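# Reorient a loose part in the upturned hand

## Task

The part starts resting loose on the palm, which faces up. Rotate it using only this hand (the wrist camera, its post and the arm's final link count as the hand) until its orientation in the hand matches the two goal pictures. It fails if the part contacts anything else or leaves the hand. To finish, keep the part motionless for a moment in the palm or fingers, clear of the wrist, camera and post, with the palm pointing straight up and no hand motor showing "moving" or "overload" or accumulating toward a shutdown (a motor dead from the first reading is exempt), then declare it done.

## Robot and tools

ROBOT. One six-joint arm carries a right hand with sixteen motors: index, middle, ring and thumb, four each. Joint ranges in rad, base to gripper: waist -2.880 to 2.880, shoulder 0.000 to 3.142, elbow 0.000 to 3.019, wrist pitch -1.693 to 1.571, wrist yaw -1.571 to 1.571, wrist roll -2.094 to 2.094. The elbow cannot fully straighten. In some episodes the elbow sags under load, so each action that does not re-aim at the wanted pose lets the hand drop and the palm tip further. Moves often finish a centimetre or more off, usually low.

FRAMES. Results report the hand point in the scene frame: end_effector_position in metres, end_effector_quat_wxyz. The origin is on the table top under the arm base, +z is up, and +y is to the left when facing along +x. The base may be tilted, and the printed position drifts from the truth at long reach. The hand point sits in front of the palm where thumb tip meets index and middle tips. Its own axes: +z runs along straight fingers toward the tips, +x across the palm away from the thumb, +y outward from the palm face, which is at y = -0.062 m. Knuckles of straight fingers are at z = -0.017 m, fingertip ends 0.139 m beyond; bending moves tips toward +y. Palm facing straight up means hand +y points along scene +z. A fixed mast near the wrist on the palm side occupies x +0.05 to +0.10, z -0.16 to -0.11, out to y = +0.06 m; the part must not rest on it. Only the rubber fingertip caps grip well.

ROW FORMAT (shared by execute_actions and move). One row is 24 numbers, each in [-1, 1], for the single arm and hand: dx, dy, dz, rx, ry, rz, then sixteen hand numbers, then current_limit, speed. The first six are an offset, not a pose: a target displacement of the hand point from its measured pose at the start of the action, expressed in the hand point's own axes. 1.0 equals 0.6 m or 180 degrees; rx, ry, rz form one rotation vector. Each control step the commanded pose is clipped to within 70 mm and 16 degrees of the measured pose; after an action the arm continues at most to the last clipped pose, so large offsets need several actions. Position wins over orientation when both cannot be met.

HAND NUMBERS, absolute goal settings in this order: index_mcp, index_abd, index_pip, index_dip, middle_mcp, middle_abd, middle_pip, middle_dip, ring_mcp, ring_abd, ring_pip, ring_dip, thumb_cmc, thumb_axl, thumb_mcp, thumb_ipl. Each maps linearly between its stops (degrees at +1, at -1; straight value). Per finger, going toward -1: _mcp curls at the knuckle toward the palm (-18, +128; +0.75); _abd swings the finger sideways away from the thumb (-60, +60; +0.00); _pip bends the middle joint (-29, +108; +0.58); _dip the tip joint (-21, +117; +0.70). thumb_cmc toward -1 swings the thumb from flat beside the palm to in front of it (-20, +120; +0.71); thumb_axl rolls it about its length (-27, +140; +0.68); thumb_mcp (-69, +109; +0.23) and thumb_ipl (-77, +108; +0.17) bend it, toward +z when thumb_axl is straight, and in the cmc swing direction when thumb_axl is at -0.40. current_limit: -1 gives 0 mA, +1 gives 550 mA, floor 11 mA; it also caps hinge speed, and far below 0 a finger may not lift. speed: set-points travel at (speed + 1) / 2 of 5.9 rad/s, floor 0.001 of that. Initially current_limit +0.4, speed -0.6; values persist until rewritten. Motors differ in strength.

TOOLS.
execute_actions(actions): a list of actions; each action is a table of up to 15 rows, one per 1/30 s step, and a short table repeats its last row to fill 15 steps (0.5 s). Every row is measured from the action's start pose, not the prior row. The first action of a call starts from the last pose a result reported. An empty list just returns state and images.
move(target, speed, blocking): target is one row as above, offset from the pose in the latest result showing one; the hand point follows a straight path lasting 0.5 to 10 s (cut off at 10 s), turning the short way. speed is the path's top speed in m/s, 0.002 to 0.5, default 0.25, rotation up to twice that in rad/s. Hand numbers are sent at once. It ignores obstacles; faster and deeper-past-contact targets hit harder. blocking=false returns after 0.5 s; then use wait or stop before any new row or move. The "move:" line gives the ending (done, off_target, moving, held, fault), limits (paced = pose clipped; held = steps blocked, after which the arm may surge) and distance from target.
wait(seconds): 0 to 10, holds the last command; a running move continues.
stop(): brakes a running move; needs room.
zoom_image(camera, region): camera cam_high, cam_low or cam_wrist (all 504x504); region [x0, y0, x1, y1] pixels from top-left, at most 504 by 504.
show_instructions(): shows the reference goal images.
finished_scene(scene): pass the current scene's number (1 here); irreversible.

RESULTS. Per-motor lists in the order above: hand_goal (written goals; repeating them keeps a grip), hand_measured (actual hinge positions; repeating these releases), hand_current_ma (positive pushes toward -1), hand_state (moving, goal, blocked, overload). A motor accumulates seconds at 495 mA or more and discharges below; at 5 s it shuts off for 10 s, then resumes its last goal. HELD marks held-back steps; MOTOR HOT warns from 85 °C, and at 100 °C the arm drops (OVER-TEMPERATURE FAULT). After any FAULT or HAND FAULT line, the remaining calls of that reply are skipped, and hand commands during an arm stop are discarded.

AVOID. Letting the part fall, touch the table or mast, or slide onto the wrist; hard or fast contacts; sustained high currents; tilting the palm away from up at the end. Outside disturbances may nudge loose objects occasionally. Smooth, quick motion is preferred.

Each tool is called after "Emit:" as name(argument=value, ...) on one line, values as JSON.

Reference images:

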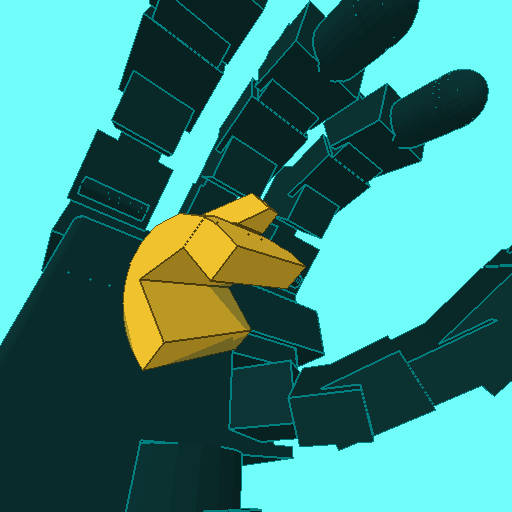

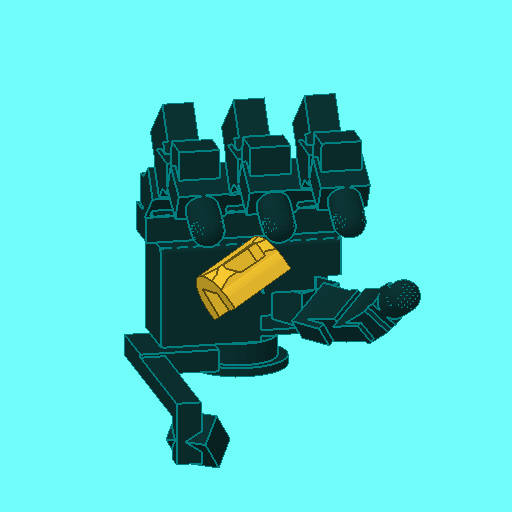

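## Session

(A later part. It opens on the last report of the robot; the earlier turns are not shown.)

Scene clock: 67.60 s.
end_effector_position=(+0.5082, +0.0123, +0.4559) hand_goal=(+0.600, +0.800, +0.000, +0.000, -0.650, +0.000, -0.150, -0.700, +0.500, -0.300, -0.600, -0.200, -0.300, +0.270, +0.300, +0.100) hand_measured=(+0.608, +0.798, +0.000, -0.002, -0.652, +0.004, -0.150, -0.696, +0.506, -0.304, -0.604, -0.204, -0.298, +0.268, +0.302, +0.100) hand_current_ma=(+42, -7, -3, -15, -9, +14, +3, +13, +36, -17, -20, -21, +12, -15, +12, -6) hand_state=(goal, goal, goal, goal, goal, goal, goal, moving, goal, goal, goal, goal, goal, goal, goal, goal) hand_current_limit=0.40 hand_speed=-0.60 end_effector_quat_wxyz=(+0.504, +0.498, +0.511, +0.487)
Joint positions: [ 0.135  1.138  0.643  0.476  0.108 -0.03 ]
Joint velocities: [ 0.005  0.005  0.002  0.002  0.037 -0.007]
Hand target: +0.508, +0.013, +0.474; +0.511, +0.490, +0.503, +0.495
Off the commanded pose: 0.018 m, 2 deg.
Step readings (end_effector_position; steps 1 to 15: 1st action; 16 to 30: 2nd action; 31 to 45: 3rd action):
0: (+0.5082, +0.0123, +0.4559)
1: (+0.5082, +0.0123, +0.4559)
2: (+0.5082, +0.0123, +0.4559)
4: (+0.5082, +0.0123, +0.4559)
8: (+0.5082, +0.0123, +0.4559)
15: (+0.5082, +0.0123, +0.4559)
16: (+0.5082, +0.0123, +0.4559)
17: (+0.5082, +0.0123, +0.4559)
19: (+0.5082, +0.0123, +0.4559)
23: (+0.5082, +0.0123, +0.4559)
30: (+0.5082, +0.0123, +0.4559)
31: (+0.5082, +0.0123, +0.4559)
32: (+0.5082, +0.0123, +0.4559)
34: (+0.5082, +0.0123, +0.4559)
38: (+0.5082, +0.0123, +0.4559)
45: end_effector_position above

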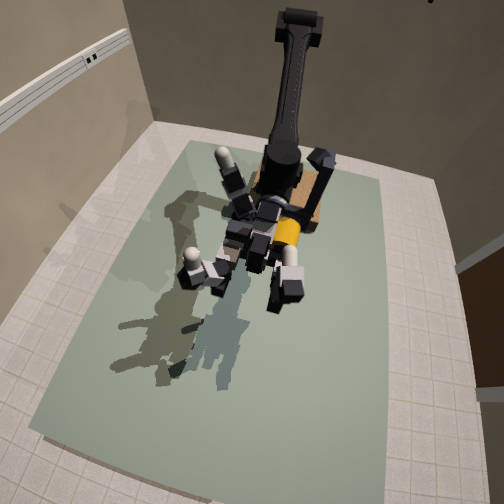

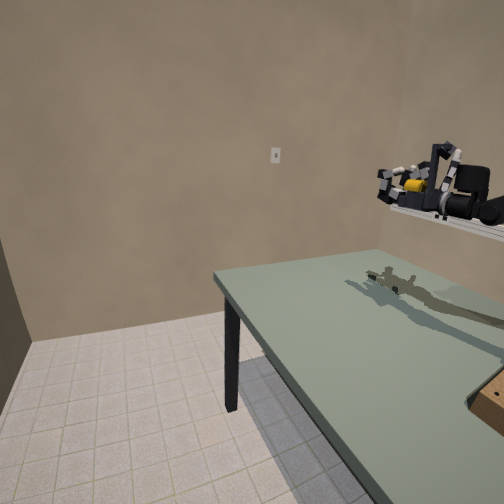

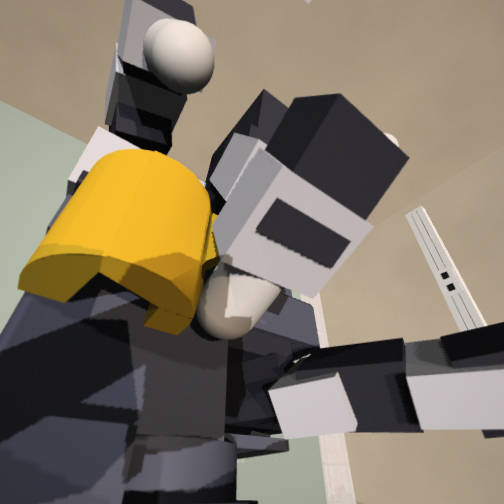

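Emit:
execute_actions(actions=[[[0,0.03,0,-0.01,0,0,0.6,0.8,0,0,-0.5,-0.1,0,-0.1,0.6,0,-0.85,-0.35,-0.4,0.27,0.4,0.1,0.4,-0.2]],[[0,0.03,0,-0.01,0,0,0.6,0.8,0,0,0.65,0.5,0.2,0.2,0.6,0.3,-0.85,-0.35,-0.4,0.27,0.4,0.1,0.4,0.2]],[[0,0.03,0,-0.01,0,0,0.6,0.8,0,0,0.65,0.5,0.2,0.2,0.5,0.9,-0.85,-0.35,-0.4,0.27,0.4,0.1,0.4,-0.2]],[[0,0.03,0,-0.01,0,0,0.6,0.8,0,0,0.65,0.5,0.2,0.2,0.0,0.9,-0.85,-0.35,-0.4,0.27,0.4,0.1,0.4,-0.4]]])

Emit:
zoom_image(camera="cam_high", region=[170,150,340,320])

Scene clock: 71.33 s.
end_effector_position=(+0.5082, +0.0123, +0.4559) hand_goal=(+0.600, +0.800, +0.000, +0.000, +0.650, +0.500, +0.200, +0.200, +0.000, +0.900, -0.850, -0.350, -0.400, +0.270, +0.400, +0.100) hand_measured=(+0.608, +0.798, +0.000, -0.002, +0.660, +0.498, +0.200, +0.198, +0.088, +0.898, -0.848, -0.348, -0.388, +0.268, +0.400, +0.100) hand_current_ma=(+43, -7, -3, -15, +51, -7, +2, -12, +127, -11, +6, +12, +58, -15, -2, -6) hand_state=(goal, goal, goal, goal, goal, goal, goal, goal, moving, goal, goal, goal, goal, goal, goal, goal) hand_current_limit=0.40 hand_speed=-0.40 end_effector_quat_wxyz=(+0.504, +0.498, +0.511, +0.487)
Joint positions: [ 0.135  1.138  0.643  0.476  0.108 -0.03 ]
Joint velocities: [-0.005 -0.005 -0.012  0.007 -0.066  0.007]
Hand target: +0.508, +0.013, +0.474; +0.511, +0.490, +0.503, +0.495
Off the commanded pose: 0.018 m, 2 deg.
Step readings (end_effector_position; steps 1 to 15: 1st action; 16 to 30: 2nd action; 31 to 45: 3rd action; 46 to 60: 4th action):
0: (+0.5082, +0.0123, +0.4559)
1: (+0.5082, +0.0123, +0.4559)
2: (+0.5082, +0.0123, +0.4559)
4: (+0.5082, +0.0123, +0.4559)
8: (+0.5082, +0.0123, +0.4559)
15: (+0.5082, +0.0123, +0.4559)
16: (+0.5082, +0.0123, +0.4559)
17: (+0.5082, +0.0123, +0.4559)
19: (+0.5082, +0.0123, +0.4559)
23: (+0.5082, +0.0123, +0.4559)
30: (+0.5082, +0.0123, +0.4559)
31: (+0.5082, +0.0123, +0.4559)
32: (+0.5082, +0.0123, +0.4559)
34: (+0.5082, +0.0123, +0.4559)
38: (+0.5082, +0.0123, +0.4559)
45: (+0.5082, +0.0123, +0.4559)
46: (+0.5082, +0.0123, +0.4559)
47: (+0.5082, +0.0123, +0.4559)
49: (+0.5082, +0.0123, +0.4559)
53: (+0.5082, +0.0123, +0.4559)
60: end_effector_position above

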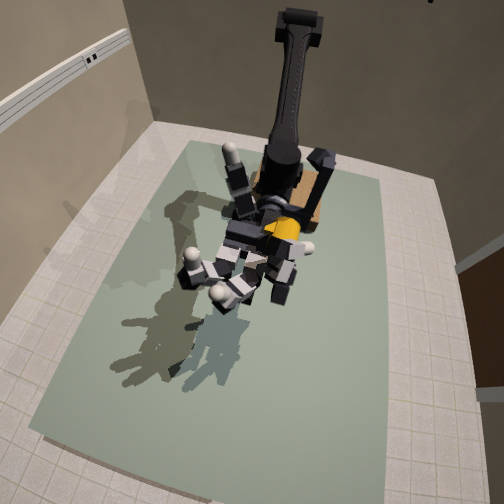

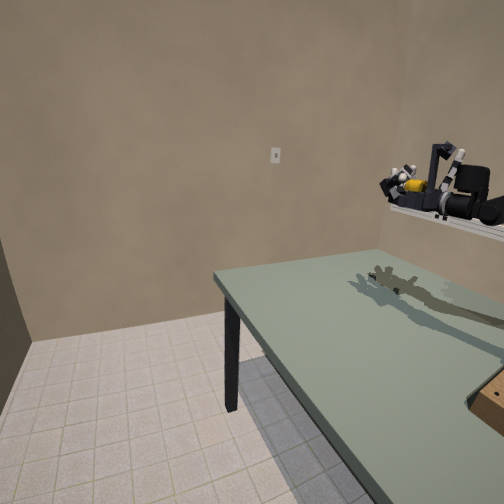

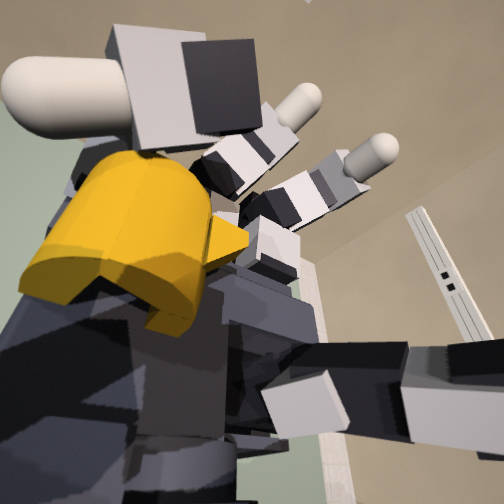

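Region (170, 150, 340, 320) of cam_high's 504x504 image, scaled by 2.965, with more detail than that image has.

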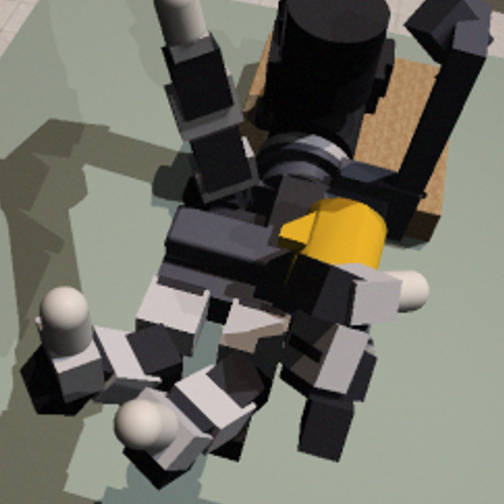

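Emit:
execute_actions(actions=[[[0,0.03,0,-0.01,0,0,0,0.3,-0.7,-0.3,0.65,0,0.2,0.2,-0.15,0.3,-0.75,-0.3,-0.2,0.27,0.4,0.1,0.4,-0.3]],[[0,0.03,0,-0.01,0,0,-0.4,0.3,-0.7,-0.3,0.65,0,0.2,0.2,-0.25,-0.3,-0.7,-0.3,-0.2,0.27,0.4,0.1,0.4,-0.4]],[[0,0.03,0,-0.01,0,0,-0.4,0.3,-0.7,-0.3,0.65,0,0.2,0.2,-0.3,-0.7,-0.7,-0.3,-0.2,0.27,0.4,0.1,0.4,-0.4]]])

Emit:
zoom_image(camera="cam_high", region=[170,150,340,320])

Scene clock: 74.30 s.
end_effector_position=(+0.5082, +0.0123, +0.4559) hand_goal=(-0.400, +0.300, -0.700, -0.300, +0.650, +0.000, +0.200, +0.200, -0.300, -0.700, -0.700, -0.300, -0.200, +0.270, +0.400, +0.100) hand_measured=(-0.380, +0.304, -0.698, -0.300, +0.660, +0.002, +0.200, +0.198, -0.296, -0.698, -0.706, -0.302, -0.196, +0.268, +0.400, +0.100) hand_current_ma=(+108, +17, +14, -4, +54, +13, +2, -12, +22, +11, -25, -14, +23, -14, +4, -6) hand_state=(blocked, goal, goal, goal, goal, goal, goal, goal, goal, goal, goal, goal, goal, goal, goal, goal) hand_current_limit=0.40 hand_speed=-0.40 end_effector_quat_wxyz=(+0.504, +0.498, +0.511, +0.487)
Joint positions: [ 0.135  1.138  0.643  0.476  0.108 -0.03 ]
Joint velocities: [ 0.005 -0.005 -0.002  0.002 -0.022  0.037]
Hand target: +0.508, +0.013, +0.474; +0.511, +0.490, +0.503, +0.495
Off the commanded pose: 0.018 m, 2 deg.
Step readings (end_effector_position; steps 1 to 15: 1st action; 16 to 30: 2nd action; 31 to 45: 3rd action):
0: (+0.5082, +0.0123, +0.4559)
1: (+0.5082, +0.0123, +0.4559)
2: (+0.5082, +0.0123, +0.4559)
4: (+0.5082, +0.0123, +0.4559)
8: (+0.5082, +0.0123, +0.4559)
15: (+0.5082, +0.0123, +0.4559)
16: (+0.5082, +0.0123, +0.4559)
17: (+0.5082, +0.0123, +0.4559)
19: (+0.5082, +0.0123, +0.4559)
23: (+0.5082, +0.0123, +0.4559)
30: (+0.5082, +0.0123, +0.4559)
31: (+0.5082, +0.0123, +0.4559)
32: (+0.5082, +0.0123, +0.4559)
34: (+0.5082, +0.0123, +0.4559)
38: (+0.5082, +0.0123, +0.4559)
45: end_effector_position above

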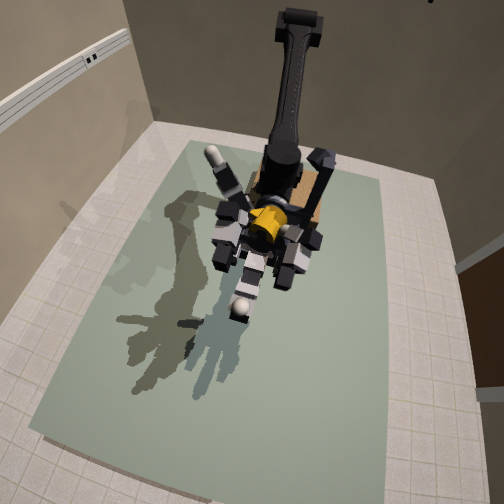

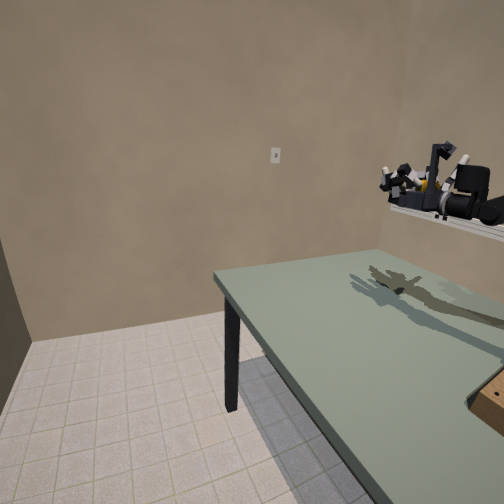

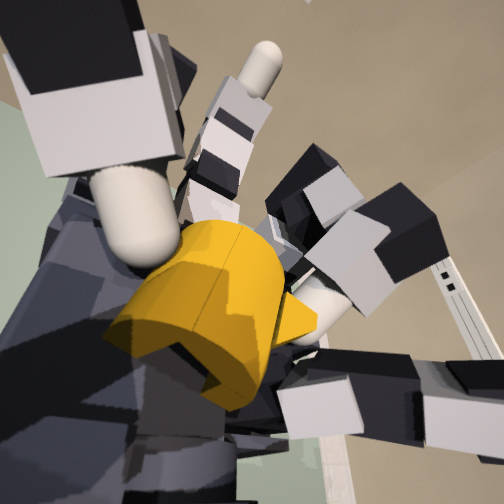

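Region (170, 150, 340, 320) of cam_high's 504x504 image, scaled by 2.965, with more detail than that image has.

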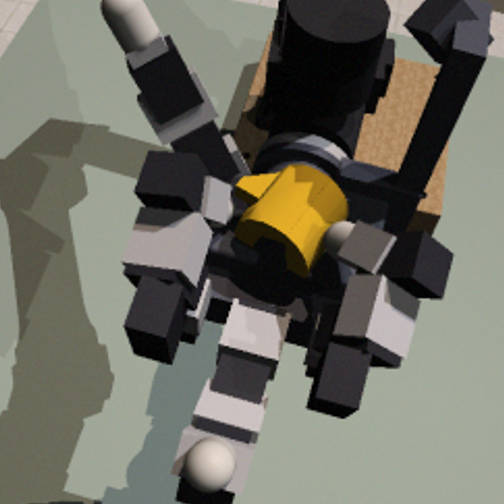

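Emit:
execute_actions(actions=[[[0,0.03,0,-0.01,0,0,-0.5,0.2,-0.5,-0.25,0.65,0,0.2,0.2,-0.45,-0.6,-0.65,-0.3,0.6,0.27,0.4,0.1,0.4,-0.2]],[[0,0.03,0,-0.01,0,0,-0.65,0.3,-0.5,-0.25,0.65,0,0.2,0.2,-0.45,-0.6,-0.65,-0.3,0.6,0.27,0.4,0.1,0.4,-0.4]],[[0,0.03,0,-0.01,0,0,-0.65,1,-0.5,-0.25,0.65,0,0.2,0.2,-0.45,-0.6,-0.65,-0.3,0.6,0.27,0.4,0.1,0.4,-0.5]],[[0,0.03,0,-0.01,0,0,-0.65,1,-0.5,-0.25,0.65,0,0.2,0.2,-0.45,-0.6,-0.65,-0.3,0.6,0.27,0.4,0.1,0.4,-0.5]]])

Emit:
zoom_image(camera="cam_high", region=[170,150,340,320])

Scene clock: 81.23 s.
end_effector_position=(+0.5082, +0.0124, +0.4559) hand_goal=(-0.650, +1.000, -0.500, -0.250, +0.650, +0.000, +0.200, +0.200, -0.450, -0.600, -0.650, -0.300, +0.600, +0.270, +0.400, +0.100) hand_measured=(-0.634, +0.998, -0.490, -0.248, +0.660, +0.002, +0.200, +0.198, -0.448, -0.606, -0.656, -0.302, +0.614, +0.268, +0.402, +0.100) hand_current_ma=(+88, -7, +56, +12, +54, +13, +2, -12, +15, -28, -32, -14, +76, -14, +11, -6) hand_state=(goal, goal, goal, goal, goal, goal, goal, goal, goal, goal, goal, goal, goal, goal, goal, goal) hand_current_limit=0.40 hand_speed=-0.50 end_effector_quat_wxyz=(+0.504, +0.498, +0.511, +0.487)
Joint positions: [ 0.135  1.138  0.643  0.476  0.108 -0.031]
Joint velocities: [-0.005 -0.005  0.007  0.007 -0.051 -0.022]
Hand target: +0.508, +0.013, +0.474; +0.512, +0.490, +0.503, +0.495
Off the commanded pose: 0.018 m, 2 deg.
Step readings (end_effector_position; steps 1 to 15: 1st action; 16 to 30: 2nd action; 31 to 45: 3rd action; 46 to 60: 4th action):
0: (+0.5082, +0.0123, +0.4559)
1: (+0.5082, +0.0124, +0.4559)
2: (+0.5082, +0.0124, +0.4559)
4: (+0.5082, +0.0124, +0.4559)
8: (+0.5082, +0.0124, +0.4559)
15: (+0.5082, +0.0124, +0.4559)
16: (+0.5082, +0.0124, +0.4559)
17: (+0.5082, +0.0123, +0.4559)
19: (+0.5082, +0.0123, +0.4559)
23: (+0.5082, +0.0123, +0.4559)
30: (+0.5082, +0.0124, +0.4559)
31: (+0.5082, +0.0124, +0.4559)
32: (+0.5082, +0.0124, +0.4559)
34: (+0.5082, +0.0123, +0.4559)
38: (+0.5082, +0.0123, +0.4559)
45: (+0.5082, +0.0123, +0.4559)
46: (+0.5082, +0.0123, +0.4559)
47: (+0.5082, +0.0123, +0.4559)
49: (+0.5082, +0.0123, +0.4559)
53: (+0.5082, +0.0123, +0.4559)
60: end_effector_position above

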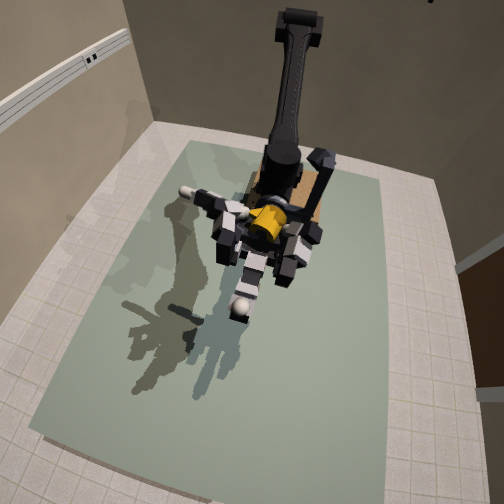

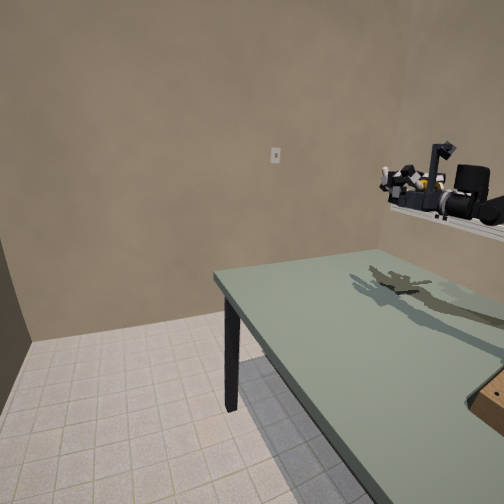

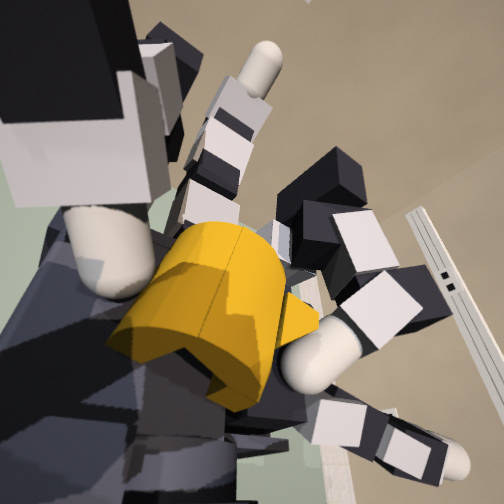

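Region (170, 150, 340, 320) of cam_high's 504x504 image, scaled by 2.965, with more detail than that image has.

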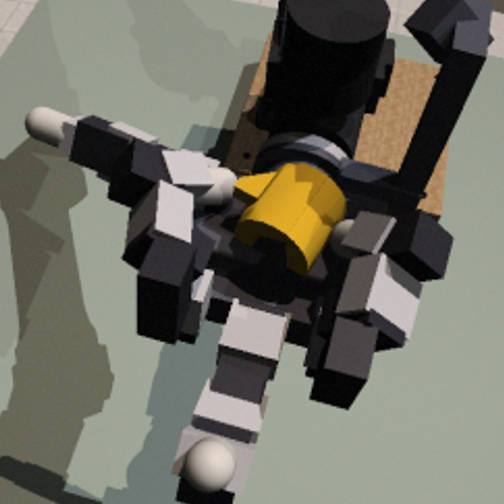

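Curl index pip to go under the tab, then lift with mcp.

Emit:
execute_actions(actions=[[[0,0.03,0,-0.01,0,0,-0.65,1,-0.85,-0.25,0.65,0,0.2,0.2,-0.45,-0.7,-0.7,-0.3,0.6,0.27,0.4,0.1,0.4,-0.5]]])

Emit:
execute_actions(actions=[[[0,0.03,0,-0.01,0,0,-0.3,1,-0.9,-0.15,0.65,0,0.2,0.2,-0.45,-0.7,-0.7,-0.3,0.6,0.27,0.4,0.1,0.4,-0.6]]])

Emit:
zoom_image(camera="cam_high", region=[170,150,340,320])

Scene clock: 83.40 s.
end_effector_position=(+0.5082, +0.0123, +0.4559) hand_goal=(-0.650, +1.000, -0.850, -0.250, +0.650, +0.000, +0.200, +0.200, -0.450, -0.700, -0.700, -0.300, +0.600, +0.270, +0.400, +0.100) hand_measured=(-0.618, +1.000, -0.568, -0.236, +0.660, +0.002, +0.200, +0.198, -0.446, -0.698, -0.688, -0.300, +0.614, +0.268, +0.402, +0.100) hand_current_ma=(+170, -2, +385, +76, +54, +13, +2, -12, +18, +12, +60, -2, +76, -14, +11, -6) hand_state=(blocked, goal, blocked, goal, goal, goal, goal, goal, goal, goal, goal, goal, goal, goal, goal, goal) hand_current_limit=0.40 hand_speed=-0.50 end_effector_quat_wxyz=(+0.504, +0.498, +0.511, +0.487)
Joint positions: [ 0.135  1.138  0.643  0.476  0.108 -0.03 ]
Joint velocities: [-0.015 -0.015  0.012 -0.022 -0.066  0.022]
Hand target: +0.508, +0.013, +0.474; +0.511, +0.490, +0.503, +0.495
Off the commanded pose: 0.018 m, 2 deg.
Step readings (end_effector_position):
0: (+0.5082, +0.0123, +0.4559)
1: (+0.5082, +0.0123, +0.4559)
2: (+0.5082, +0.0123, +0.4559)
4: (+0.5082, +0.0123, +0.4559)
8: (+0.5082, +0.0123, +0.4559)
15: end_effector_position above

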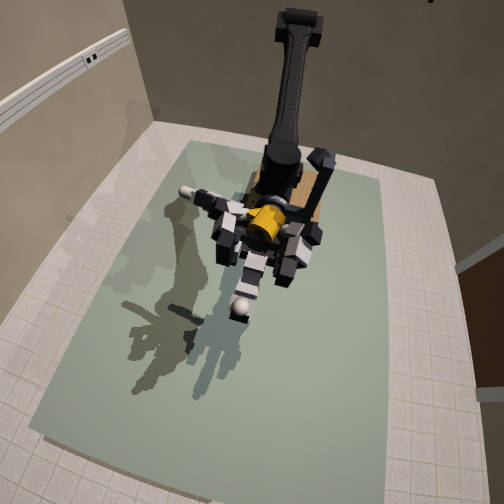

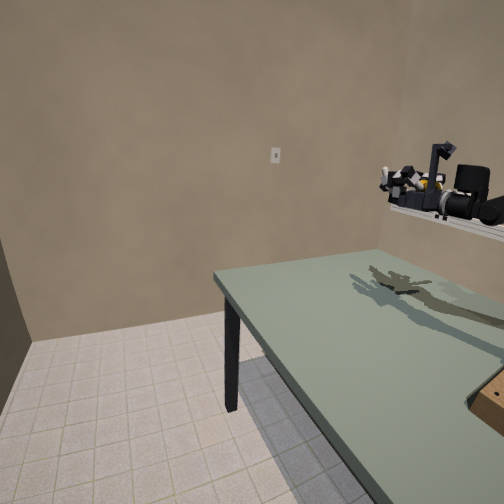

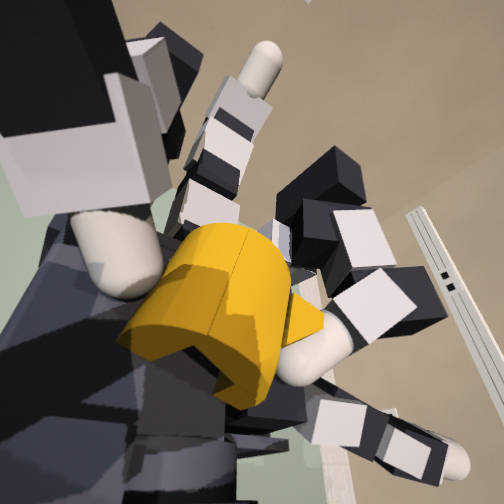

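Scene clock: 83.90 s.
end_effector_position=(+0.5082, +0.0123, +0.4559) hand_goal=(-0.300, +1.000, -0.900, -0.150, +0.650, +0.000, +0.200, +0.200, -0.450, -0.700, -0.700, -0.300, +0.600, +0.270, +0.400, +0.100) hand_measured=(-0.298, +0.996, -0.712, -0.138, +0.660, +0.002, +0.200, +0.198, -0.450, -0.692, -0.682, -0.298, +0.614, +0.268, +0.402, +0.100) hand_current_ma=(+25, -14, +385, +60, +54, +13, +2, -12, +0, +36, +86, +9, +76, -14, +11, -6) hand_state=(moving, goal, moving, goal, goal, goal, goal, goal, goal, goal, goal, goal, goal, goal, goal, goal) hand_current_limit=0.40 hand_speed=-0.60 end_effector_quat_wxyz=(+0.504, +0.498, +0.511, +0.487)
Joint positions: [ 0.135  1.138  0.643  0.476  0.108 -0.03 ]
Joint velocities: [-0.005 -0.015  0.002  0.002 -0.066  0.037]
Hand target: +0.508, +0.013, +0.474; +0.511, +0.490, +0.503, +0.495
Off the commanded pose: 0.018 m, 2 deg.
Step readings (end_effector_position):
0: (+0.5082, +0.0123, +0.4559)
1: (+0.5082, +0.0123, +0.4559)
2: (+0.5082, +0.0123, +0.4559)
4: (+0.5082, +0.0123, +0.4559)
8: (+0.5082, +0.0123, +0.4559)
15: end_effector_position above

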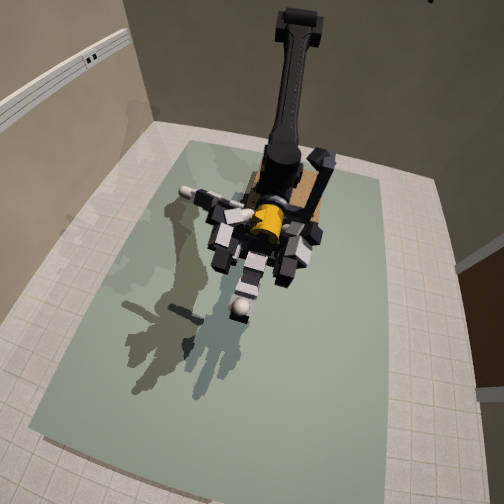

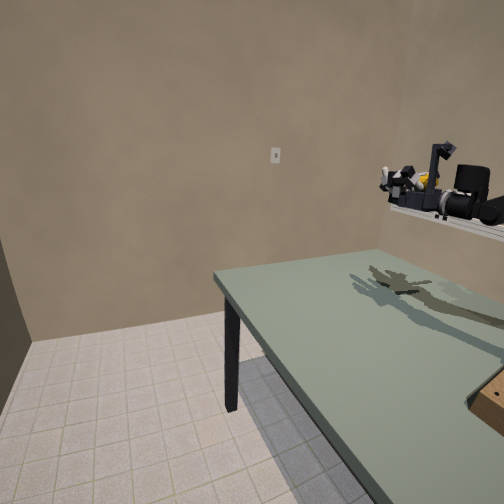

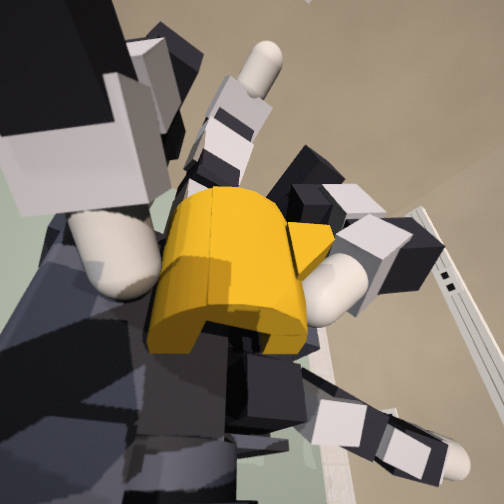

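Region (170, 150, 340, 320) of cam_high's 504x504 image, scaled by 2.965, with more detail than that image has.

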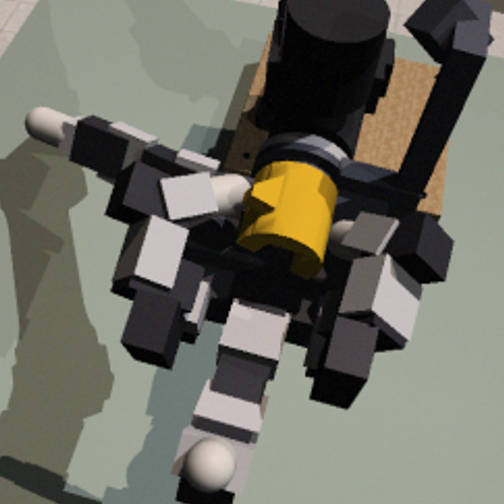

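It's rolling.

Emit:
execute_actions(actions=[[[0,0.03,0,-0.01,0,0,0,1,-0.95,0,0.65,0,0.2,0.2,-0.45,-0.7,-0.7,-0.3,0.6,0.27,0.4,0.1,0.4,-0.6]]])

Emit:
zoom_image(camera="cam_high", region=[170,150,340,320])

Scene clock: 85.13 s.
end_effector_position=(+0.5082, +0.0123, +0.4559) hand_goal=(+0.000, +1.000, -0.950, +0.000, +0.650, +0.000, +0.200, +0.200, -0.450, -0.700, -0.700, -0.300, +0.600, +0.270, +0.400, +0.100) hand_measured=(+0.016, +0.996, -0.890, +0.008, +0.660, +0.002, +0.200, +0.198, -0.450, -0.692, -0.682, -0.298, +0.614, +0.268, +0.402, +0.100) hand_current_ma=(+85, -14, +328, +46, +54, +13, +2, -12, -5, +35, +86, +11, +76, -14, +11, -6) hand_state=(moving, goal, blocked, goal, goal, goal, goal, goal, goal, goal, goal, goal, goal, goal, goal, goal) hand_current_limit=0.40 hand_speed=-0.60 end_effector_quat_wxyz=(+0.504, +0.498, +0.511, +0.487)
Joint positions: [ 0.135  1.138  0.643  0.476  0.108 -0.03 ]
Joint velocities: [-0.005 -0.005 -0.022  0.012 -0.051  0.081]
Hand target: +0.508, +0.013, +0.474; +0.511, +0.490, +0.503, +0.495
Off the commanded pose: 0.018 m, 2 deg.
Step readings (end_effector_position):
0: (+0.5082, +0.0123, +0.4559)
1: (+0.5082, +0.0123, +0.4559)
2: (+0.5082, +0.0123, +0.4559)
4: (+0.5082, +0.0124, +0.4559)
8: (+0.5082, +0.0124, +0.4559)
15: end_effector_position above

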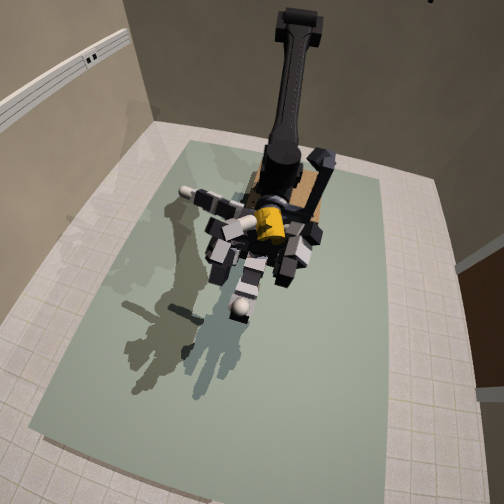

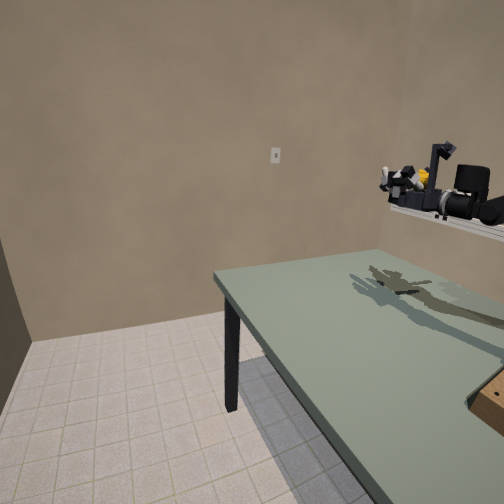

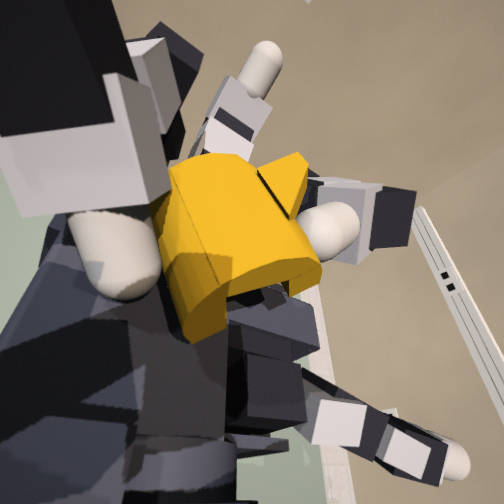

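Region (170, 150, 340, 320) of cam_high's 504x504 image, scaled by 2.965, with more detail than that image has.

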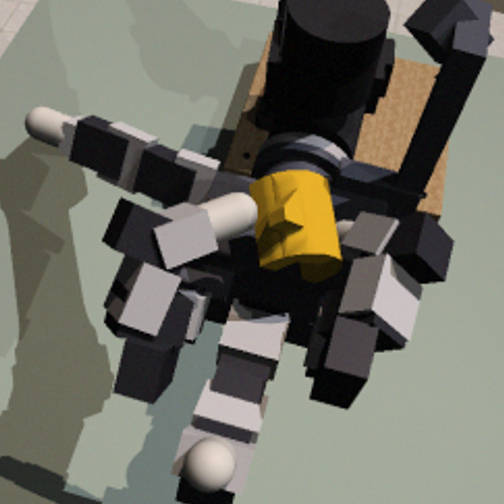

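Emit:
execute_actions(actions=[[[0.02,0.03,0,-0.01,0,-0.06,0.08,1,-1,0,0.4,0,0.2,0.2,-0.5,-1,-0.85,-0.3,0.6,0.27,0.4,0.1,0.4,-0.7]],[[0.02,0.03,0,-0.01,0,-0.06,0.08,1,-1,0,0.4,0,0.2,0.2,-0.5,-1,-0.85,-0.3,0.6,0.27,0.4,0.1,0.4,-0.7]]])

Emit:
zoom_image(camera="cam_high", region=[190,150,360,320])

Scene clock: 87.93 s.
end_effector_position=(+0.5083, +0.0455, +0.4576) hand_goal=(+0.080, +1.000, -1.000, +0.000, +0.400, +0.000, +0.200, +0.200, -0.500, -1.000, -0.850, -0.300, +0.600, +0.270, +0.400, +0.100) hand_measured=(+0.110, +0.998, -0.928, +0.014, +0.424, +0.002, +0.200, +0.198, -0.514, -0.974, -0.684, -0.282, +0.618, +0.268, +0.402, +0.100) hand_current_ma=(+160, -5, +385, +74, +133, +5, +2, -12, -79, +118, +385, +88, +91, -14, +18, -4) hand_state=(blocked, goal, blocked, goal, blocked, goal, goal, goal, goal, blocked, blocked, goal, goal, goal, goal, goal) hand_current_limit=0.40 hand_speed=-0.70 end_effector_quat_wxyz=(+0.577, +0.393, +0.596, +0.397)
Joint positions: [ 0.129  1.138  0.643  0.476  0.078 -0.387]
Joint velocities: [ 0.005 -0.015  0.012 -0.007 -0.007 -0.037]
Hand target: +0.508, +0.043, +0.473; +0.589, +0.385, +0.588, +0.398
Off the commanded pose: 0.016 m, 2 deg.
Step readings (end_effector_position; steps 1 to 15: 1st action; 16 to 30: 2nd action):
0: (+0.5082, +0.0124, +0.4559)
1: (+0.5083, +0.0142, +0.4563)
2: (+0.5083, +0.0171, +0.4568)
4: (+0.5084, +0.0217, +0.4575)
8: (+0.5085, +0.0260, +0.4580)
15: (+0.5086, +0.0276, +0.4581)
16: (+0.5085, +0.0298, +0.4582)
17: (+0.5085, +0.0327, +0.4582)
19: (+0.5085, +0.0378, +0.4582)
23: (+0.5084, +0.0428, +0.4578)
30: end_effector_position above

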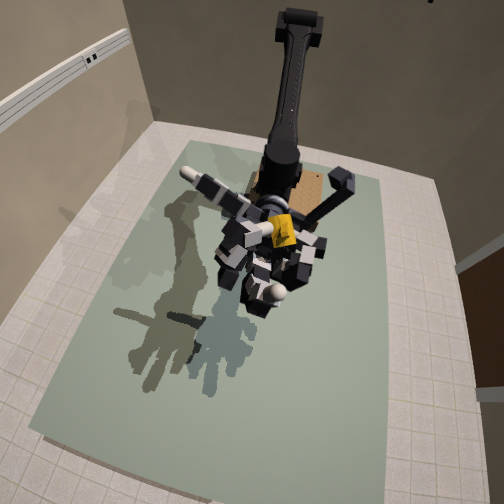

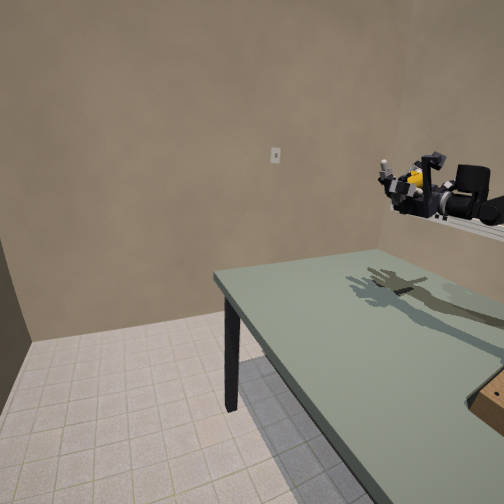

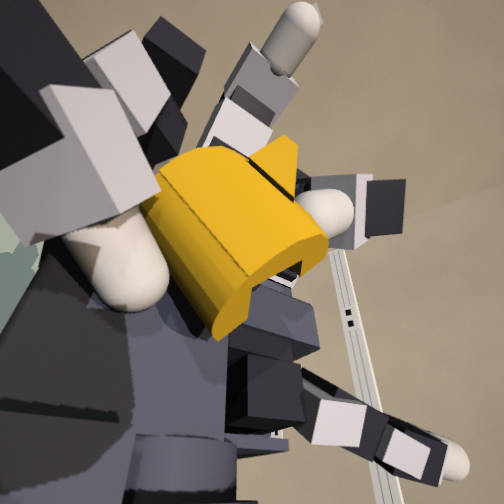

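Region (190, 150, 360, 320) of cam_high's 504x504 image, scaled by 2.965, with more detail than that image has.

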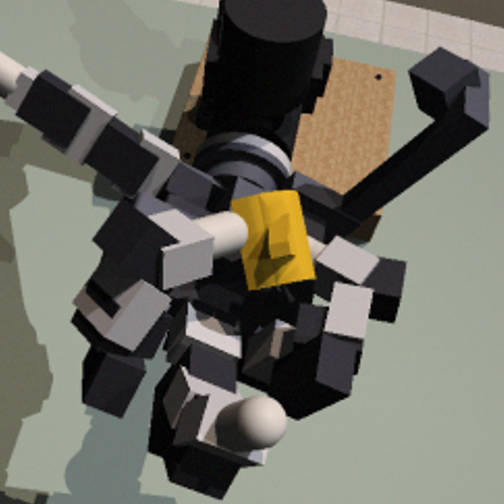

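Emit:
execute_actions(actions=[[[0.01,0.03,0,-0.01,0,-0.06,0.1,1,-0.95,0,0.5,0,0.2,0.2,-0.5,-0.97,-0.7,-0.3,0.6,0.27,0.4,0.1,0.4,-0.7]],[[-0.01,0.025,0,-0.01,0,0,0.4,1,-0.95,0,0.5,0,0.2,0.2,-0.5,-0.97,-0.72,-0.3,0.6,0.27,0.4,0.1,0.4,-0.7]]])

Emit:
zoom_image(camera="cam_high", region=[190,150,360,320])

Scene clock: 90.27 s.
end_effector_position=(+0.5071, +0.0630, +0.4543) hand_goal=(+0.400, +1.000, -0.950, +0.000, +0.500, +0.000, +0.200, +0.200, -0.500, -0.970, -0.720, -0.300, +0.600, +0.270, +0.400, +0.100) hand_measured=(+0.396, +1.000, -0.950, +0.002, +0.508, +0.000, +0.200, +0.198, -0.500, -0.970, -0.708, -0.292, +0.618, +0.268, +0.404, +0.100) hand_current_ma=(+24, -4, +0, +11, +45, +0, +2, -12, -1, +3, +60, +39, +96, -14, +22, -3) hand_state=(moving, goal, goal, goal, goal, goal, goal, goal, goal, goal, goal, goal, goal, goal, goal, goal) hand_current_limit=0.40 hand_speed=-0.70 end_effector_quat_wxyz=(+0.604, +0.327, +0.634, +0.355)
Joint positions: [ 0.117  1.138  0.643  0.476  0.031 -0.565]
Joint velocities: [-0.005 -0.015 -0.012 -0.012  0.022  0.051]
Hand target: +0.507, +0.063, +0.470; +0.612, +0.323, +0.626, +0.361
Off the commanded pose: 0.016 m, 2 deg.
Step readings (end_effector_position; steps 1 to 15: 1st action; 16 to 30: 2nd action):
0: (+0.5083, +0.0462, +0.4575)
1: (+0.5082, +0.0485, +0.4572)
2: (+0.5080, +0.0519, +0.4568)
4: (+0.5078, +0.0558, +0.4560)
8: (+0.5077, +0.0586, +0.4550)
15: (+0.5076, +0.0605, +0.4543)
16: (+0.5075, +0.0614, +0.4543)
17: (+0.5073, +0.0623, +0.4543)
19: (+0.5071, +0.0630, +0.4543)
23: (+0.5071, +0.0630, +0.4543)
30: end_effector_position above

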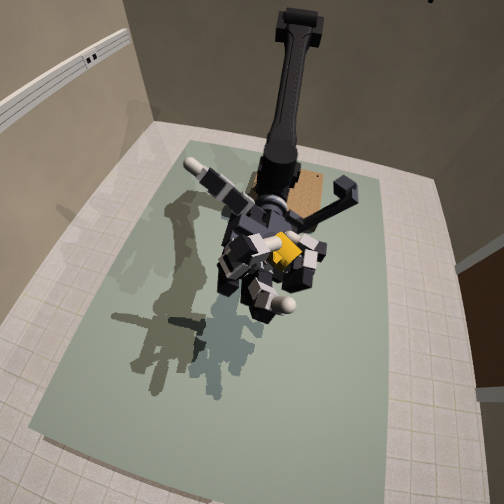

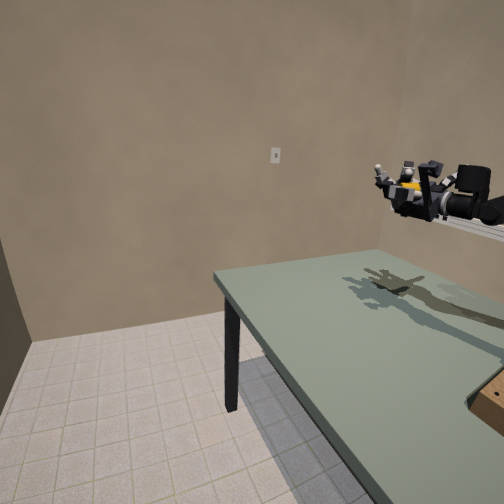

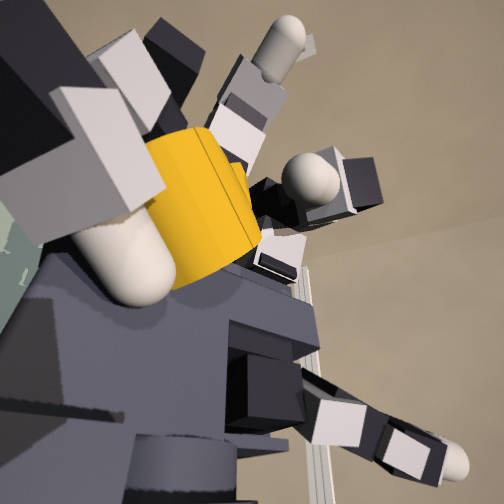

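Region (190, 150, 360, 320) of cam_high's 504x504 image, scaled by 2.965, with more detail than that image has.

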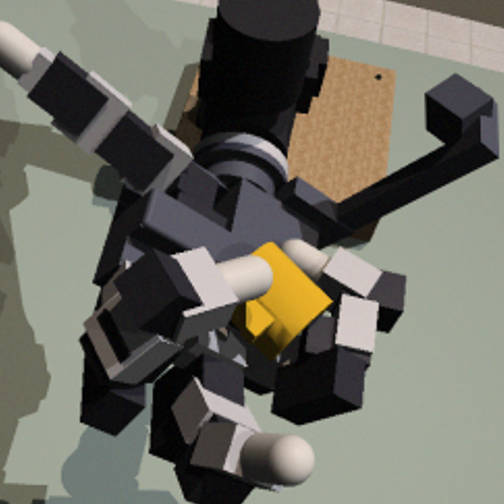

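Emit:
move(target=[-0.075,-0.01,0,-0.02,0,0.18,0.5,0.8,-0.5,0,0.5,0,0.2,0.2,-0.5,-0.97,-0.7,-0.3,-0.3,0.27,0.4,0.1,0.4,-0.4])

Emit:
execute_actions(actions=[[[0,0.03,0,-0.01,0,0,0.5,0.8,-0.5,0,0.5,0,0.2,0.2,-0.5,-0.97,-0.2,0,-0.3,0.27,0.4,0.1,0.4,-0.3]],[[0,0.03,0,-0.01,0,0,0.5,0.8,-0.5,0,-0.3,0,0.4,0.4,-0.2,-0.7,-0.2,0,-0.3,0.27,0.4,0.1,0.4,-0.4]],[[0,0.03,0,-0.01,0,0,0.5,0.8,-0.5,0,-0.5,0,0.4,0.4,-0.2,-0.7,-0.2,0,-0.3,0.27,0.4,0.1,0.4,-0.4]],[[0,0.03,0,-0.01,0,0,0.5,0.8,-0.5,0,0.6,0,0.4,0.4,0.3,-0.7,-0.2,0,-0.3,0.27,0.4,0.1,0.4,0.2]]])

Emit:
zoom_image(camera="cam_high", region=[170,150,340,320])

Scene clock: 94.27 s.
end_effector_position=(+0.5073, +0.0187, +0.4629) hand_goal=(+0.500, +0.800, -0.500, +0.000, +0.500, +0.000, +0.200, +0.200, -0.500, -0.970, -0.700, -0.300, -0.300, +0.270, +0.400, +0.100) hand_measured=(+0.506, +0.802, -0.502, +0.002, +0.510, +0.000, +0.200, +0.198, -0.500, -0.970, -0.700, -0.296, -0.292, +0.268, +0.404, +0.100) hand_current_ma=(+31, +12, -14, +11, +49, +0, +2, -12, -3, +3, -5, +23, +46, -14, +22, -3) hand_state=(goal, goal, goal, goal, goal, goal, goal, goal, goal, goal, goal, goal, goal, goal, goal, goal) hand_current_limit=0.40 hand_speed=-0.40 end_effector_quat_wxyz=(+0.488, +0.478, +0.516, +0.517)
Joint positions: [ 0.123  1.138  0.643  0.506  0.025 -0.012]
Joint velocities: [-0.024 -0.005 -0.012 -0.012  0.022 -0.095]
Hand target: +0.510, +0.022, +0.473; +0.490, +0.472, +0.506, +0.529
Off the commanded pose: 0.011 m, 2 deg.
move: off_target

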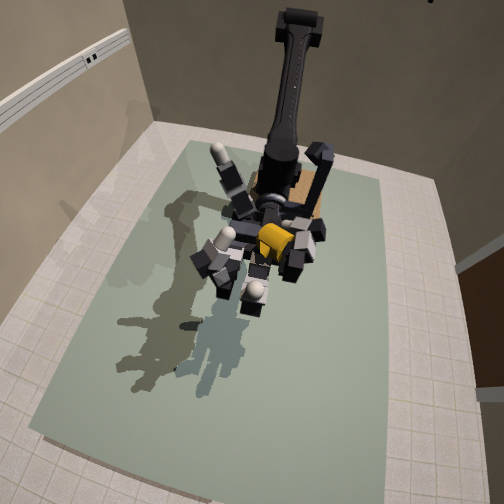

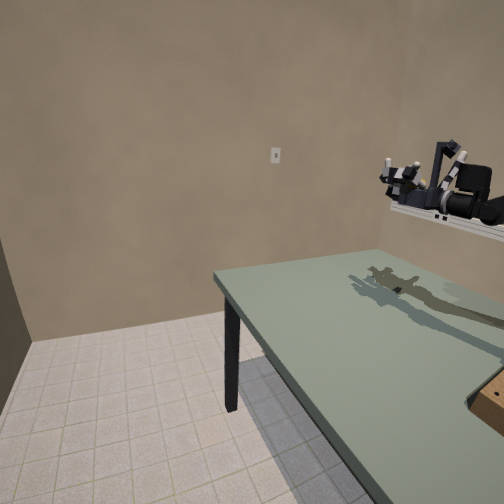

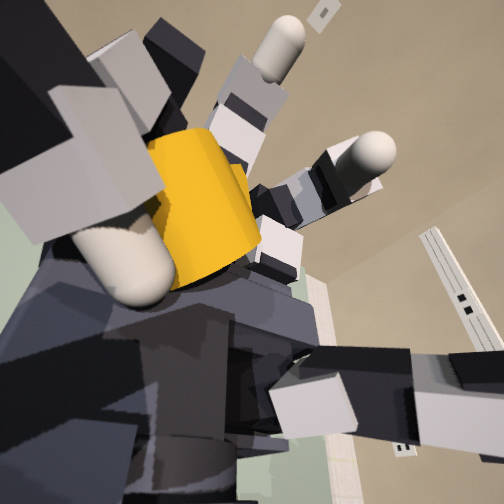

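Scene clock: 96.27 s.
end_effector_position=(+0.5073, +0.0187, +0.4629) hand_goal=(+0.500, +0.800, -0.500, +0.000, +0.600, +0.000, +0.400, +0.400, +0.300, -0.700, -0.200, +0.000, -0.300, +0.270, +0.400, +0.100) hand_measured=(+0.506, +0.802, -0.502, +0.002, +0.184, +0.000, +0.400, +0.398, +0.306, -0.706, -0.202, -0.004, -0.292, +0.268, +0.404, +0.100) hand_current_ma=(+32, +12, -13, +11, -31, +0, -3, -13, +35, -28, -12, -18, +46, -14, +22, -3) hand_state=(goal, goal, goal, goal, moving, goal, goal, goal, moving, goal, goal, goal, goal, goal, goal, goal) hand_current_limit=0.40 hand_speed=0.20 end_effector_quat_wxyz=(+0.488, +0.478, +0.516, +0.517)
Joint positions: [ 0.123  1.138  0.643  0.506  0.025 -0.012]
Joint velocities: [-0.005 -0.005  0.012  0.002 -0.007  0.007]
Hand target: +0.507, +0.019, +0.481; +0.496, +0.470, +0.507, +0.525
Off the commanded pose: 0.018 m, 2 deg.
Step readings (end_effector_position; steps 1 to 15: 1st action; 16 to 30: 2nd action; 31 to 45: 3rd action; 46 to 60: 4th action):
0: (+0.5073, +0.0187, +0.4629)
1: (+0.5073, +0.0187, +0.4629)
2: (+0.5073, +0.0187, +0.4629)
4: (+0.5073, +0.0187, +0.4629)
8: (+0.5073, +0.0187, +0.4629)
15: (+0.5073, +0.0187, +0.4629)
16: (+0.5073, +0.0187, +0.4629)
17: (+0.5073, +0.0187, +0.4629)
19: (+0.5073, +0.0187, +0.4629)
23: (+0.5073, +0.0187, +0.4629)
30: (+0.5073, +0.0187, +0.4629)
31: (+0.5073, +0.0187, +0.4629)
32: (+0.5073, +0.0187, +0.4629)
34: (+0.5073, +0.0187, +0.4629)
38: (+0.5073, +0.0187, +0.4629)
45: (+0.5073, +0.0187, +0.4629)
46: (+0.5073, +0.0187, +0.4629)
47: (+0.5073, +0.0187, +0.4629)
49: (+0.5073, +0.0187, +0.4629)
53: (+0.5073, +0.0187, +0.4629)
60: end_effector_position above

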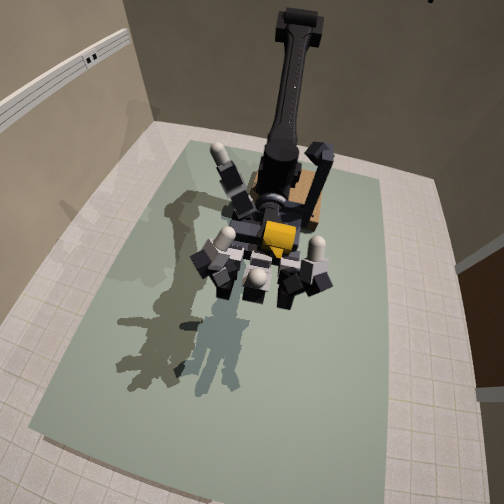

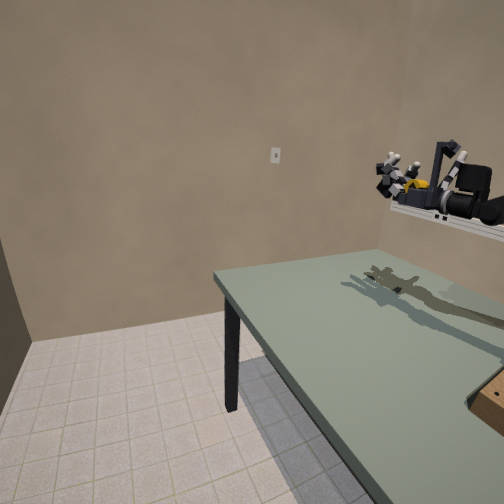

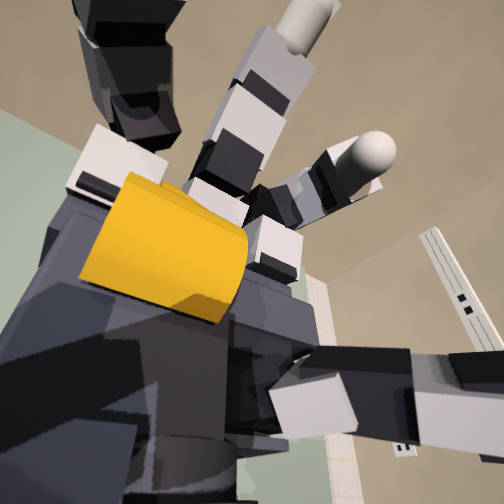

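Region (170, 150, 340, 320) of cam_high's 504x504 image, scaled by 2.965, with more detail than that image has.

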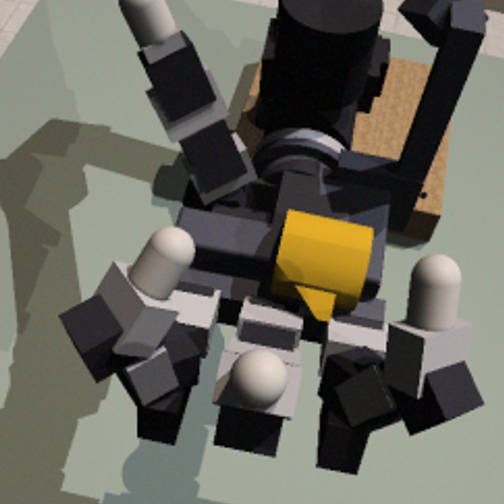

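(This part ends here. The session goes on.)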